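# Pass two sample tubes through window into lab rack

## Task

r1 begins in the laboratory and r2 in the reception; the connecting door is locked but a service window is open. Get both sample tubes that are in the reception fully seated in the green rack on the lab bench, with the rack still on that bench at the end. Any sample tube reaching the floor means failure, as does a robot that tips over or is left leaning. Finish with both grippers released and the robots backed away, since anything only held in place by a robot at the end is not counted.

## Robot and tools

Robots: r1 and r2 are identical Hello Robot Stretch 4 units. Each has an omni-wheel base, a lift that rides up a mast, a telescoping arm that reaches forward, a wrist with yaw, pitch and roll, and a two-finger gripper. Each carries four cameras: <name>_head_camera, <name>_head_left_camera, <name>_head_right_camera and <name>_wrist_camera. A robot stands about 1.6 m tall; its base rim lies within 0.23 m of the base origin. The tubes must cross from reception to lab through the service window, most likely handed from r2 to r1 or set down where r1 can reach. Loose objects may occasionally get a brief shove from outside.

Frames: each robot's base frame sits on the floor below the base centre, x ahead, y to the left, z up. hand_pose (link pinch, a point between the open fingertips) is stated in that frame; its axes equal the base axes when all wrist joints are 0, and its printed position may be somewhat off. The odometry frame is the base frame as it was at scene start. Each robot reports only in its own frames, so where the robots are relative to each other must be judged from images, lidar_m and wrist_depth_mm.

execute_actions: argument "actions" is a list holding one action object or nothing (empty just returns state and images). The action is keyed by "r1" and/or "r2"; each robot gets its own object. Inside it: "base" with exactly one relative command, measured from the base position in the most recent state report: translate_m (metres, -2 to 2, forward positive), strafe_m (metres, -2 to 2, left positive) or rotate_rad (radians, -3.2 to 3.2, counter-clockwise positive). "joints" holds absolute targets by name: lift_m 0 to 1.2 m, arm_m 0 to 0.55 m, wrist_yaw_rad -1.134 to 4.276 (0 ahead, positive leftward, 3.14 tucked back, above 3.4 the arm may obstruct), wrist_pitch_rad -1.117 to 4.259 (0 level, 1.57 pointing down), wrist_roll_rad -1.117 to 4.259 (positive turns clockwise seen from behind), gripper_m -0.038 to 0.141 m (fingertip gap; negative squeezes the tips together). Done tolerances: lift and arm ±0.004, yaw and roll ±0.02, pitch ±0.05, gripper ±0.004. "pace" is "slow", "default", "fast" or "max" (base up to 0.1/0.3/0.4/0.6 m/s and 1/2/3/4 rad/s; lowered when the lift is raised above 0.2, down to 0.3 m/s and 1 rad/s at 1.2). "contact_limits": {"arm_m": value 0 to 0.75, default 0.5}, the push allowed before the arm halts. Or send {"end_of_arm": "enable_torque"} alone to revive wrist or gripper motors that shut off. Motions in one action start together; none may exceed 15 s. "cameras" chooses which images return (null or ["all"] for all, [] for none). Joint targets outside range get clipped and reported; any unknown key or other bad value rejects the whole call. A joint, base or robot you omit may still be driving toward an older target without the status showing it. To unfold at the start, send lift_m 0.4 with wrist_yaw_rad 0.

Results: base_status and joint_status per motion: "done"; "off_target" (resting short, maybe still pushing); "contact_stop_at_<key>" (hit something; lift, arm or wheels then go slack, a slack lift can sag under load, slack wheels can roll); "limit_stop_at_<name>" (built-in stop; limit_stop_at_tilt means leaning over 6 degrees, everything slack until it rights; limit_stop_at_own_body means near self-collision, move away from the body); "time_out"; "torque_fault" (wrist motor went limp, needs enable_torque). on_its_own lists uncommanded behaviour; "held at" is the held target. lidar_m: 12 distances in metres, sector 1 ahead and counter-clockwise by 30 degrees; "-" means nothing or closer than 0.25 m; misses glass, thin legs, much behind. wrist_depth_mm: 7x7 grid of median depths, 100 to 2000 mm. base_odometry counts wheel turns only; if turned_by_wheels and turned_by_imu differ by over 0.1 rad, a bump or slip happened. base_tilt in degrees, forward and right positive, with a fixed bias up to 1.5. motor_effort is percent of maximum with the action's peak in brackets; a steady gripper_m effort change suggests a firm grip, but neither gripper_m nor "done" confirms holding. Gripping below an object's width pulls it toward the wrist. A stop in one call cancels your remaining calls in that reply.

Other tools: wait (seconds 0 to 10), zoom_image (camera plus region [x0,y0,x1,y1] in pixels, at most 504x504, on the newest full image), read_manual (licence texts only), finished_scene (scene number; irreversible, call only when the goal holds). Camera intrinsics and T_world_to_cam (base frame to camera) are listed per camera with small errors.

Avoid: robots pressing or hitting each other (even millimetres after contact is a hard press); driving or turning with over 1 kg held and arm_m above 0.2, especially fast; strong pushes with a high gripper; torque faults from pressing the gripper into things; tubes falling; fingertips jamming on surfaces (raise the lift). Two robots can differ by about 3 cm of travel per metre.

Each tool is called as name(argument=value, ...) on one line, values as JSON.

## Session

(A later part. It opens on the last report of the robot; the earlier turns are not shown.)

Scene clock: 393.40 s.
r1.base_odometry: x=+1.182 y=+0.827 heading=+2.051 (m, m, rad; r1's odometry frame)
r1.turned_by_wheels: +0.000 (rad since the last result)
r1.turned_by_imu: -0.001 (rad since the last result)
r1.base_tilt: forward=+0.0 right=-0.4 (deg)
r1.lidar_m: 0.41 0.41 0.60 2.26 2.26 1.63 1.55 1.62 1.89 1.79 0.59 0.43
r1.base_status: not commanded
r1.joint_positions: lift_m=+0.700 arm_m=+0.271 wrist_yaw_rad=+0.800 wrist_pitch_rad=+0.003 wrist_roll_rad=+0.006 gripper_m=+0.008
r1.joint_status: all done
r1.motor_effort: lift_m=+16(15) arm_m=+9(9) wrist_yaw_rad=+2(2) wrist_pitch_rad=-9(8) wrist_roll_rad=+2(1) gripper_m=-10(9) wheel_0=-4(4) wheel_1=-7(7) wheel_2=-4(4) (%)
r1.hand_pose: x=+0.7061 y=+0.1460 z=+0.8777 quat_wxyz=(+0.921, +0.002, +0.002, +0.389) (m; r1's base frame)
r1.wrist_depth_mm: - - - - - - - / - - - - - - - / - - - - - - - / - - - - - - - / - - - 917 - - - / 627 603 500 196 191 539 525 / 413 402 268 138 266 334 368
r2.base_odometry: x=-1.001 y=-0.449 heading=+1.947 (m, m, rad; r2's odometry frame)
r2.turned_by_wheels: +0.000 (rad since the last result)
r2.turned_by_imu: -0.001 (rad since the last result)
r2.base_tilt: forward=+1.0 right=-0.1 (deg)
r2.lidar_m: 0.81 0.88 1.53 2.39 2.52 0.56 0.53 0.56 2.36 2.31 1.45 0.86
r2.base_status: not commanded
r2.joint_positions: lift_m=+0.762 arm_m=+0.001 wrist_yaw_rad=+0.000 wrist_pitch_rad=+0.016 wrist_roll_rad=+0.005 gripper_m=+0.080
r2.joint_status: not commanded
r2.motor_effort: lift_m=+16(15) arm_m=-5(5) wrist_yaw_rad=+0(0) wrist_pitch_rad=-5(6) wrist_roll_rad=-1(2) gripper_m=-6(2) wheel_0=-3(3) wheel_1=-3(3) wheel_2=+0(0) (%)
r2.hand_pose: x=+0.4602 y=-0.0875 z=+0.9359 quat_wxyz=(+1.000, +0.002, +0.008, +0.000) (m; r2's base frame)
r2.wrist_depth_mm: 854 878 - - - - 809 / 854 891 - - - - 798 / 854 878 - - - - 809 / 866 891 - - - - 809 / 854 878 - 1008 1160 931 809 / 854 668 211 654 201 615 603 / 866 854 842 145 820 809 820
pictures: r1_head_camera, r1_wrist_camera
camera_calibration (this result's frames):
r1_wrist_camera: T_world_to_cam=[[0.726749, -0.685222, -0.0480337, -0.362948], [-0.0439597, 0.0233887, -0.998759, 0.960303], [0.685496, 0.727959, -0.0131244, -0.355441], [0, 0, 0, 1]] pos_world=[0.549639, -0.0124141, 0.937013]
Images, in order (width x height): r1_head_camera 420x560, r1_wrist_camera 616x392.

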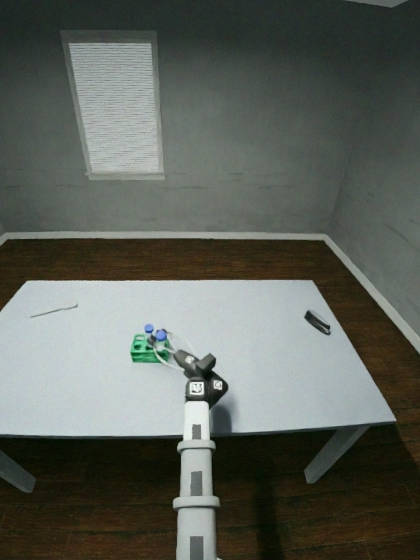

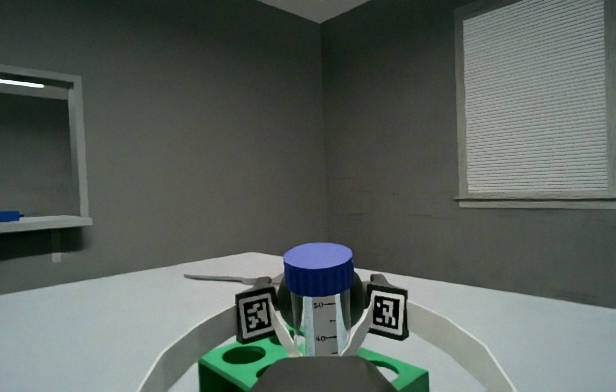

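No slip; going in.

execute_actions(actions=[{"r1":{"joints":{"lift_m":0.675},"pace":"slow"}}], cameras=["r1_wrist_camera"])

execute_actions(actions=[{"r1":{"joints":{"gripper_m":0.05},"pace":"slow"}}], cameras=["r1_wrist_camera"])

execute_actions(actions=[{"r1":{"joints":{"lift_m":0.80},"pace":"slow"}}], cameras=[])

execute_actions(actions=[{"r1":{"joints":{"arm_m":0.0}}}], cameras=["r1_head_camera"])

zoom_image(camera="r1_head_camera", region=[100,290,240,400])

Scene clock: 398.97 s.
r1.base_odometry: x=+1.182 y=+0.827 heading=+2.051 (m, m, rad; r1's odometry frame)
r1.turned_by_wheels: +0.000 (rad since the last result)
r1.turned_by_imu: -0.001 (rad since the last result)
r1.base_tilt: forward=-0.2 right=-0.4 (deg)
r1.lidar_m: 0.40 0.42 0.58 2.27 2.26 1.64 1.56 1.61 1.87 1.78 0.61 0.44
r1.base_status: not commanded
r1.joint_positions: lift_m=+0.675 arm_m=+0.272 wrist_yaw_rad=+0.800 wrist_pitch_rad=+0.000 wrist_roll_rad=+0.006 gripper_m=+0.008
r1.joint_status: all done
r1.motor_effort: lift_m=+15(12) arm_m=+8(8) wrist_yaw_rad=+1(2) wrist_pitch_rad=-2(8) wrist_roll_rad=-1(1) gripper_m=-10(10) wheel_0=-4(4) wheel_1=-7(7) wheel_2=-4(4) (%)
r1.hand_pose: x=+0.7061 y=+0.1461 z=+0.8534 quat_wxyz=(+0.921, +0.003, +0.001, +0.389) (m; r1's base frame)
r1.wrist_depth_mm: - - - - - - - / - - - - - - - / - - - - - - - / - - - - - - - / - - 976 190 - - - / 544 525 466 204 193 466 459 / 357 347 240 140 210 287 319
r2.base_odometry: x=-1.001 y=-0.449 heading=+1.947 (m, m, rad; r2's odometry frame)
r2.turned_by_wheels: +0.000 (rad since the last result)
r2.turned_by_imu: -0.001 (rad since the last result)
r2.base_tilt: forward=+0.7 right=-0.1 (deg)
r2.lidar_m: 0.82 0.87 1.54 2.40 2.51 0.56 0.53 0.56 2.38 2.30 1.48 0.84
r2.base_status: not commanded
r2.joint_positions: lift_m=+0.762 arm_m=+0.001 wrist_yaw_rad=+0.000 wrist_pitch_rad=+0.016 wrist_roll_rad=+0.005 gripper_m=+0.080
r2.joint_status: not commanded
r2.motor_effort: lift_m=+15(15) arm_m=-5(5) wrist_yaw_rad=+0(0) wrist_pitch_rad=-4(7) wrist_roll_rad=-2(1) gripper_m=+1(2) wheel_0=-3(3) wheel_1=-4(3) wheel_2=+0(1) (%)
r2.hand_pose: x=+0.4602 y=-0.0875 z=+0.9359 quat_wxyz=(+1.000, +0.002, +0.008, +0.000) (m; r2's base frame)
r2.wrist_depth_mm: 854 904 - - - - 809 / 866 891 - - - - 820 / 866 904 - - - - 809 / 866 878 - - - - 831 / 866 878 - 1008 1160 946 809 / 854 668 211 661 200 615 597 / 842 842 842 145 820 809 809
pictures: r1_wrist_camera
camera_calibration (this result's frames):
r1_wrist_camera: T_world_to_cam=[[0.727033, -0.684923, -0.0480016, -0.36432], [-0.0424767, 0.0249101, -0.998787, 0.934761], [0.685288, 0.72819, -0.0109828, -0.357524], [0, 0, 0, 1]] pos_world=[0.549585, -0.0124709, 0.912213]
Images, in order (width x height): r1_wrist_camera 616x392.

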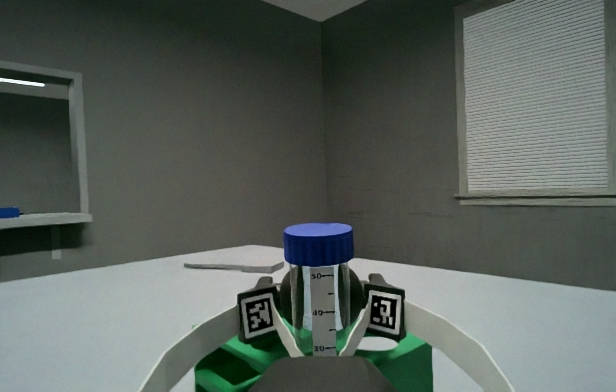

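Scene clock: 400.80 s.
r1.base_odometry: x=+1.182 y=+0.827 heading=+2.051 (m, m, rad; r1's odometry frame)
r1.turned_by_wheels: +0.000 (rad since the last result)
r1.turned_by_imu: +0.000 (rad since the last result)
r1.base_tilt: forward=-0.1 right=-0.4 (deg)
r1.lidar_m: 0.42 0.43 0.57 2.28 2.26 1.65 1.55 1.62 1.88 1.78 0.59 0.44
r1.base_status: not commanded
r1.joint_positions: lift_m=+0.675 arm_m=+0.272 wrist_yaw_rad=+0.800 wrist_pitch_rad=+0.002 wrist_roll_rad=+0.006 gripper_m=+0.050
r1.joint_status: all done
r1.motor_effort: lift_m=+16(16) arm_m=+8(8) wrist_yaw_rad=+1(1) wrist_pitch_rad=-7(7) wrist_roll_rad=+1(1) gripper_m=-4(9) wheel_0=-4(4) wheel_1=-7(7) wheel_2=-5(4) (%)
r1.hand_pose: x=+0.7061 y=+0.1460 z=+0.8529 quat_wxyz=(+0.921, +0.002, +0.002, +0.389) (m; r1's base frame)
r1.wrist_depth_mm: - - - - - - - / - - - - - - - / - - - - - - - / - - - - - - - / - - 960 200 - - - / 535 517 204 245 195 459 452 / 353 343 240 144 207 286 315
r2.base_odometry: x=-1.001 y=-0.449 heading=+1.947 (m, m, rad; r2's odometry frame)
r2.turned_by_wheels: +0.000 (rad since the last result)
r2.turned_by_imu: +0.000 (rad since the last result)
r2.base_tilt: forward=+0.8 right=-0.2 (deg)
r2.lidar_m: 0.81 0.89 1.55 2.40 2.52 0.53 0.52 0.53 2.36 2.29 1.49 0.85
r2.base_status: not commanded
r2.joint_positions: lift_m=+0.762 arm_m=+0.001 wrist_yaw_rad=+0.000 wrist_pitch_rad=+0.016 wrist_roll_rad=+0.005 gripper_m=+0.080
r2.joint_status: not commanded
r2.motor_effort: lift_m=+16(15) arm_m=-4(5) wrist_yaw_rad=+0(0) wrist_pitch_rad=-6(5) wrist_roll_rad=-2(2) gripper_m=+0(2) wheel_0=-3(3) wheel_1=-3(3) wheel_2=+0(0) (%)
r2.hand_pose: x=+0.4602 y=-0.0875 z=+0.9359 quat_wxyz=(+1.000, +0.002, +0.008, +0.000) (m; r2's base frame)
r2.wrist_depth_mm: 854 878 - - - - 809 / 866 891 - - - - 820 / 866 891 - - - - 798 / 854 891 - - - - 798 / 854 878 - 991 1160 931 809 / 866 676 211 661 200 615 609 / 866 831 854 145 831 809 820
pictures: r1_wrist_camera
camera_calibration (this result's frames):
r1_wrist_camera: T_world_to_cam=[[0.726862, -0.685102, -0.0480234, -0.364236], [-0.0434813, 0.0238787, -0.998769, 0.935151], [0.685405, 0.728056, -0.0124326, -0.356346], [0, 0, 0, 1]] pos_world=[0.549653, -0.012429, 0.912077]
Images, in order (width x height): r1_wrist_camera 616x392.

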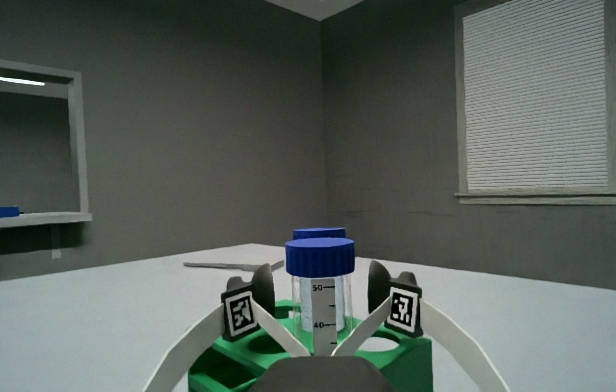

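Scene clock: 402.67 s.
r1.base_odometry: x=+1.182 y=+0.827 heading=+2.051 (m, m, rad; r1's odometry frame)
r1.turned_by_wheels: +0.000 (rad since the last result)
r1.turned_by_imu: +0.000 (rad since the last result)
r1.base_tilt: forward=-0.2 right=-0.2 (deg)
r1.lidar_m: 0.40 0.42 0.58 2.28 2.28 1.63 1.56 1.61 1.90 1.79 0.59 0.40
r1.base_status: not commanded
r1.joint_positions: lift_m=+0.800 arm_m=+0.272 wrist_yaw_rad=+0.800 wrist_pitch_rad=+0.002 wrist_roll_rad=+0.006 gripper_m=+0.050
r1.joint_status: all done
r1.motor_effort: lift_m=+22(21) arm_m=+9(9) wrist_yaw_rad=+2(1) wrist_pitch_rad=-7(7) wrist_roll_rad=+0(1) gripper_m=-2(2) wheel_0=-4(4) wheel_1=-7(7) wheel_2=-5(4) (%)
r1.hand_pose: x=+0.7061 y=+0.1460 z=+0.9774 quat_wxyz=(+0.921, +0.002, +0.002, +0.389) (m; r1's base frame)
r1.wrist_depth_mm: - - - - - - - / - - - - - - - / - - - - - - - / - - - - - - - / - - - - - - - / - - 204 891 195 - - / 654 634 585 144 597 530 -
r2.base_odometry: x=-1.001 y=-0.449 heading=+1.947 (m, m, rad; r2's odometry frame)
r2.turned_by_wheels: +0.000 (rad since the last result)
r2.turned_by_imu: +0.000 (rad since the last result)
r2.base_tilt: forward=+0.9 right=-0.2 (deg)
r2.lidar_m: 0.81 0.87 1.56 2.39 2.51 0.54 0.53 0.55 2.37 2.28 1.47 0.85
r2.base_status: not commanded
r2.joint_positions: lift_m=+0.762 arm_m=+0.001 wrist_yaw_rad=+0.000 wrist_pitch_rad=+0.016 wrist_roll_rad=+0.005 gripper_m=+0.080
r2.joint_status: not commanded
r2.motor_effort: lift_m=+16(15) arm_m=-4(4) wrist_yaw_rad=+0(1) wrist_pitch_rad=-6(5) wrist_roll_rad=+0(2) gripper_m=-2(2) wheel_0=-3(3) wheel_1=-3(3) wheel_2=+0(0) (%)
r2.hand_pose: x=+0.4602 y=-0.0875 z=+0.9359 quat_wxyz=(+1.000, +0.002, +0.008, +0.000) (m; r2's base frame)
r2.wrist_depth_mm: 854 878 - - - - 820 / 866 878 - - - - 820 / 854 878 - - - - 820 / 854 866 - - - - 809 / 866 878 - 991 1160 946 809 / 854 668 211 668 200 609 603 / 866 842 842 145 809 831 820
pictures: none
No camera images: the call's "cameras" was empty. Leave "cameras" out to get every camera's image.

Scene clock: 404.60 s.
r1.base_odometry: x=+1.182 y=+0.827 heading=+2.051 (m, m, rad; r1's odometry frame)
r1.turned_by_wheels: +0.000 (rad since the last result)
r1.turned_by_imu: +0.000 (rad since the last result)
r1.base_tilt: forward=-0.1 right=-0.3 (deg)
r1.lidar_m: 0.40 0.42 0.59 2.28 2.28 1.64 1.55 1.62 1.91 1.78 0.58 0.42
r1.base_status: not commanded
r1.joint_positions: lift_m=+0.800 arm_m=+0.003 wrist_yaw_rad=+0.800 wrist_pitch_rad=+0.002 wrist_roll_rad=+0.006 gripper_m=+0.050
r1.joint_status: all done
joint sent to its limit — the command would take r1.arm_m past its lower limit, so that joint was sent only as far as its limit.
r1.motor_effort: lift_m=+22(22) arm_m=-9(14) wrist_yaw_rad=+1(1) wrist_pitch_rad=-8(9) wrist_roll_rad=+1(1) gripper_m=-4(2) wheel_0=-4(3) wheel_1=-7(7) wheel_2=-5(4) (%)
r1.hand_pose: x=+0.4380 y=+0.1461 z=+0.9773 quat_wxyz=(+0.921, +0.002, +0.002, +0.389) (m; r1's base frame)
r1.wrist_depth_mm: - - - - - - - / - - - - - - - / - - - - - - - / - - - - - - - / - - - - - - - / - - 204 891 195 854 - / - 640 585 144 603 377 569
r2.base_odometry: x=-1.001 y=-0.449 heading=+1.947 (m, m, rad; r2's odometry frame)
r2.turned_by_wheels: +0.000 (rad since the last result)
r2.turned_by_imu: -0.001 (rad since the last result)
r2.base_tilt: forward=+0.8 right=-0.2 (deg)
r2.lidar_m: 0.82 0.88 1.56 2.40 2.52 0.55 0.51 0.54 2.37 2.31 1.46 0.87
r2.base_status: not commanded
r2.joint_positions: lift_m=+0.762 arm_m=+0.001 wrist_yaw_rad=+0.000 wrist_pitch_rad=+0.016 wrist_roll_rad=+0.005 gripper_m=+0.080
r2.joint_status: not commanded
r2.motor_effort: lift_m=+16(16) arm_m=-5(5) wrist_yaw_rad=+0(0) wrist_pitch_rad=-5(6) wrist_roll_rad=+1(0) gripper_m=-2(1) wheel_0=-3(3) wheel_1=-4(3) wheel_2=+0(0) (%)
r2.hand_pose: x=+0.4602 y=-0.0875 z=+0.9359 quat_wxyz=(+1.000, +0.002, +0.008, +0.000) (m; r2's base frame)
r2.wrist_depth_mm: 866 878 - - - - 809 / 866 878 - - - - 798 / 854 891 - - - - 809 / 866 878 - - - - 798 / 842 891 - 1008 1138 946 798 / 866 668 212 661 201 615 597 / 878 854 820 145 831 809 809
pictures: r1_head_camera
Images, in order (width x height): r1_head_camera 420x560.

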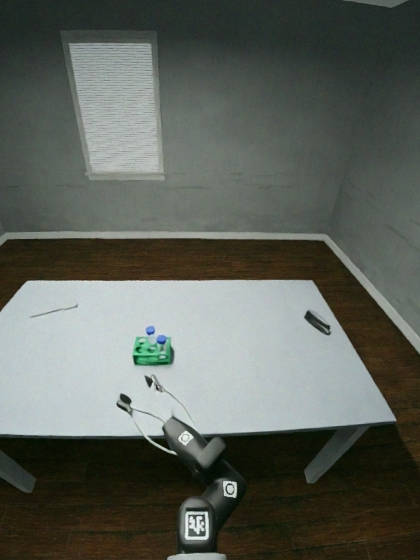

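Region (100, 290, 240, 400) of r1_head_camera's 420x560 image, scaled by 3.600, with more detail than that image has; it fills the top 396 rows of this view, and the rest is white.

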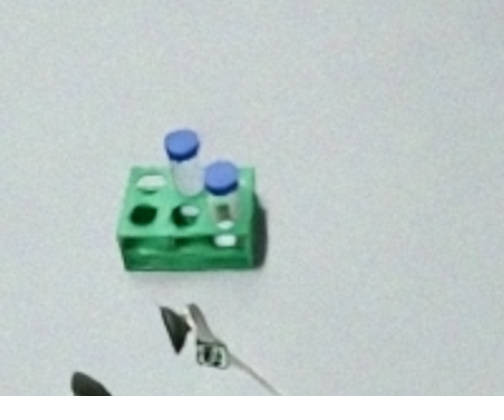

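finished_scene(scene=2)

The scene is finished: the task was done.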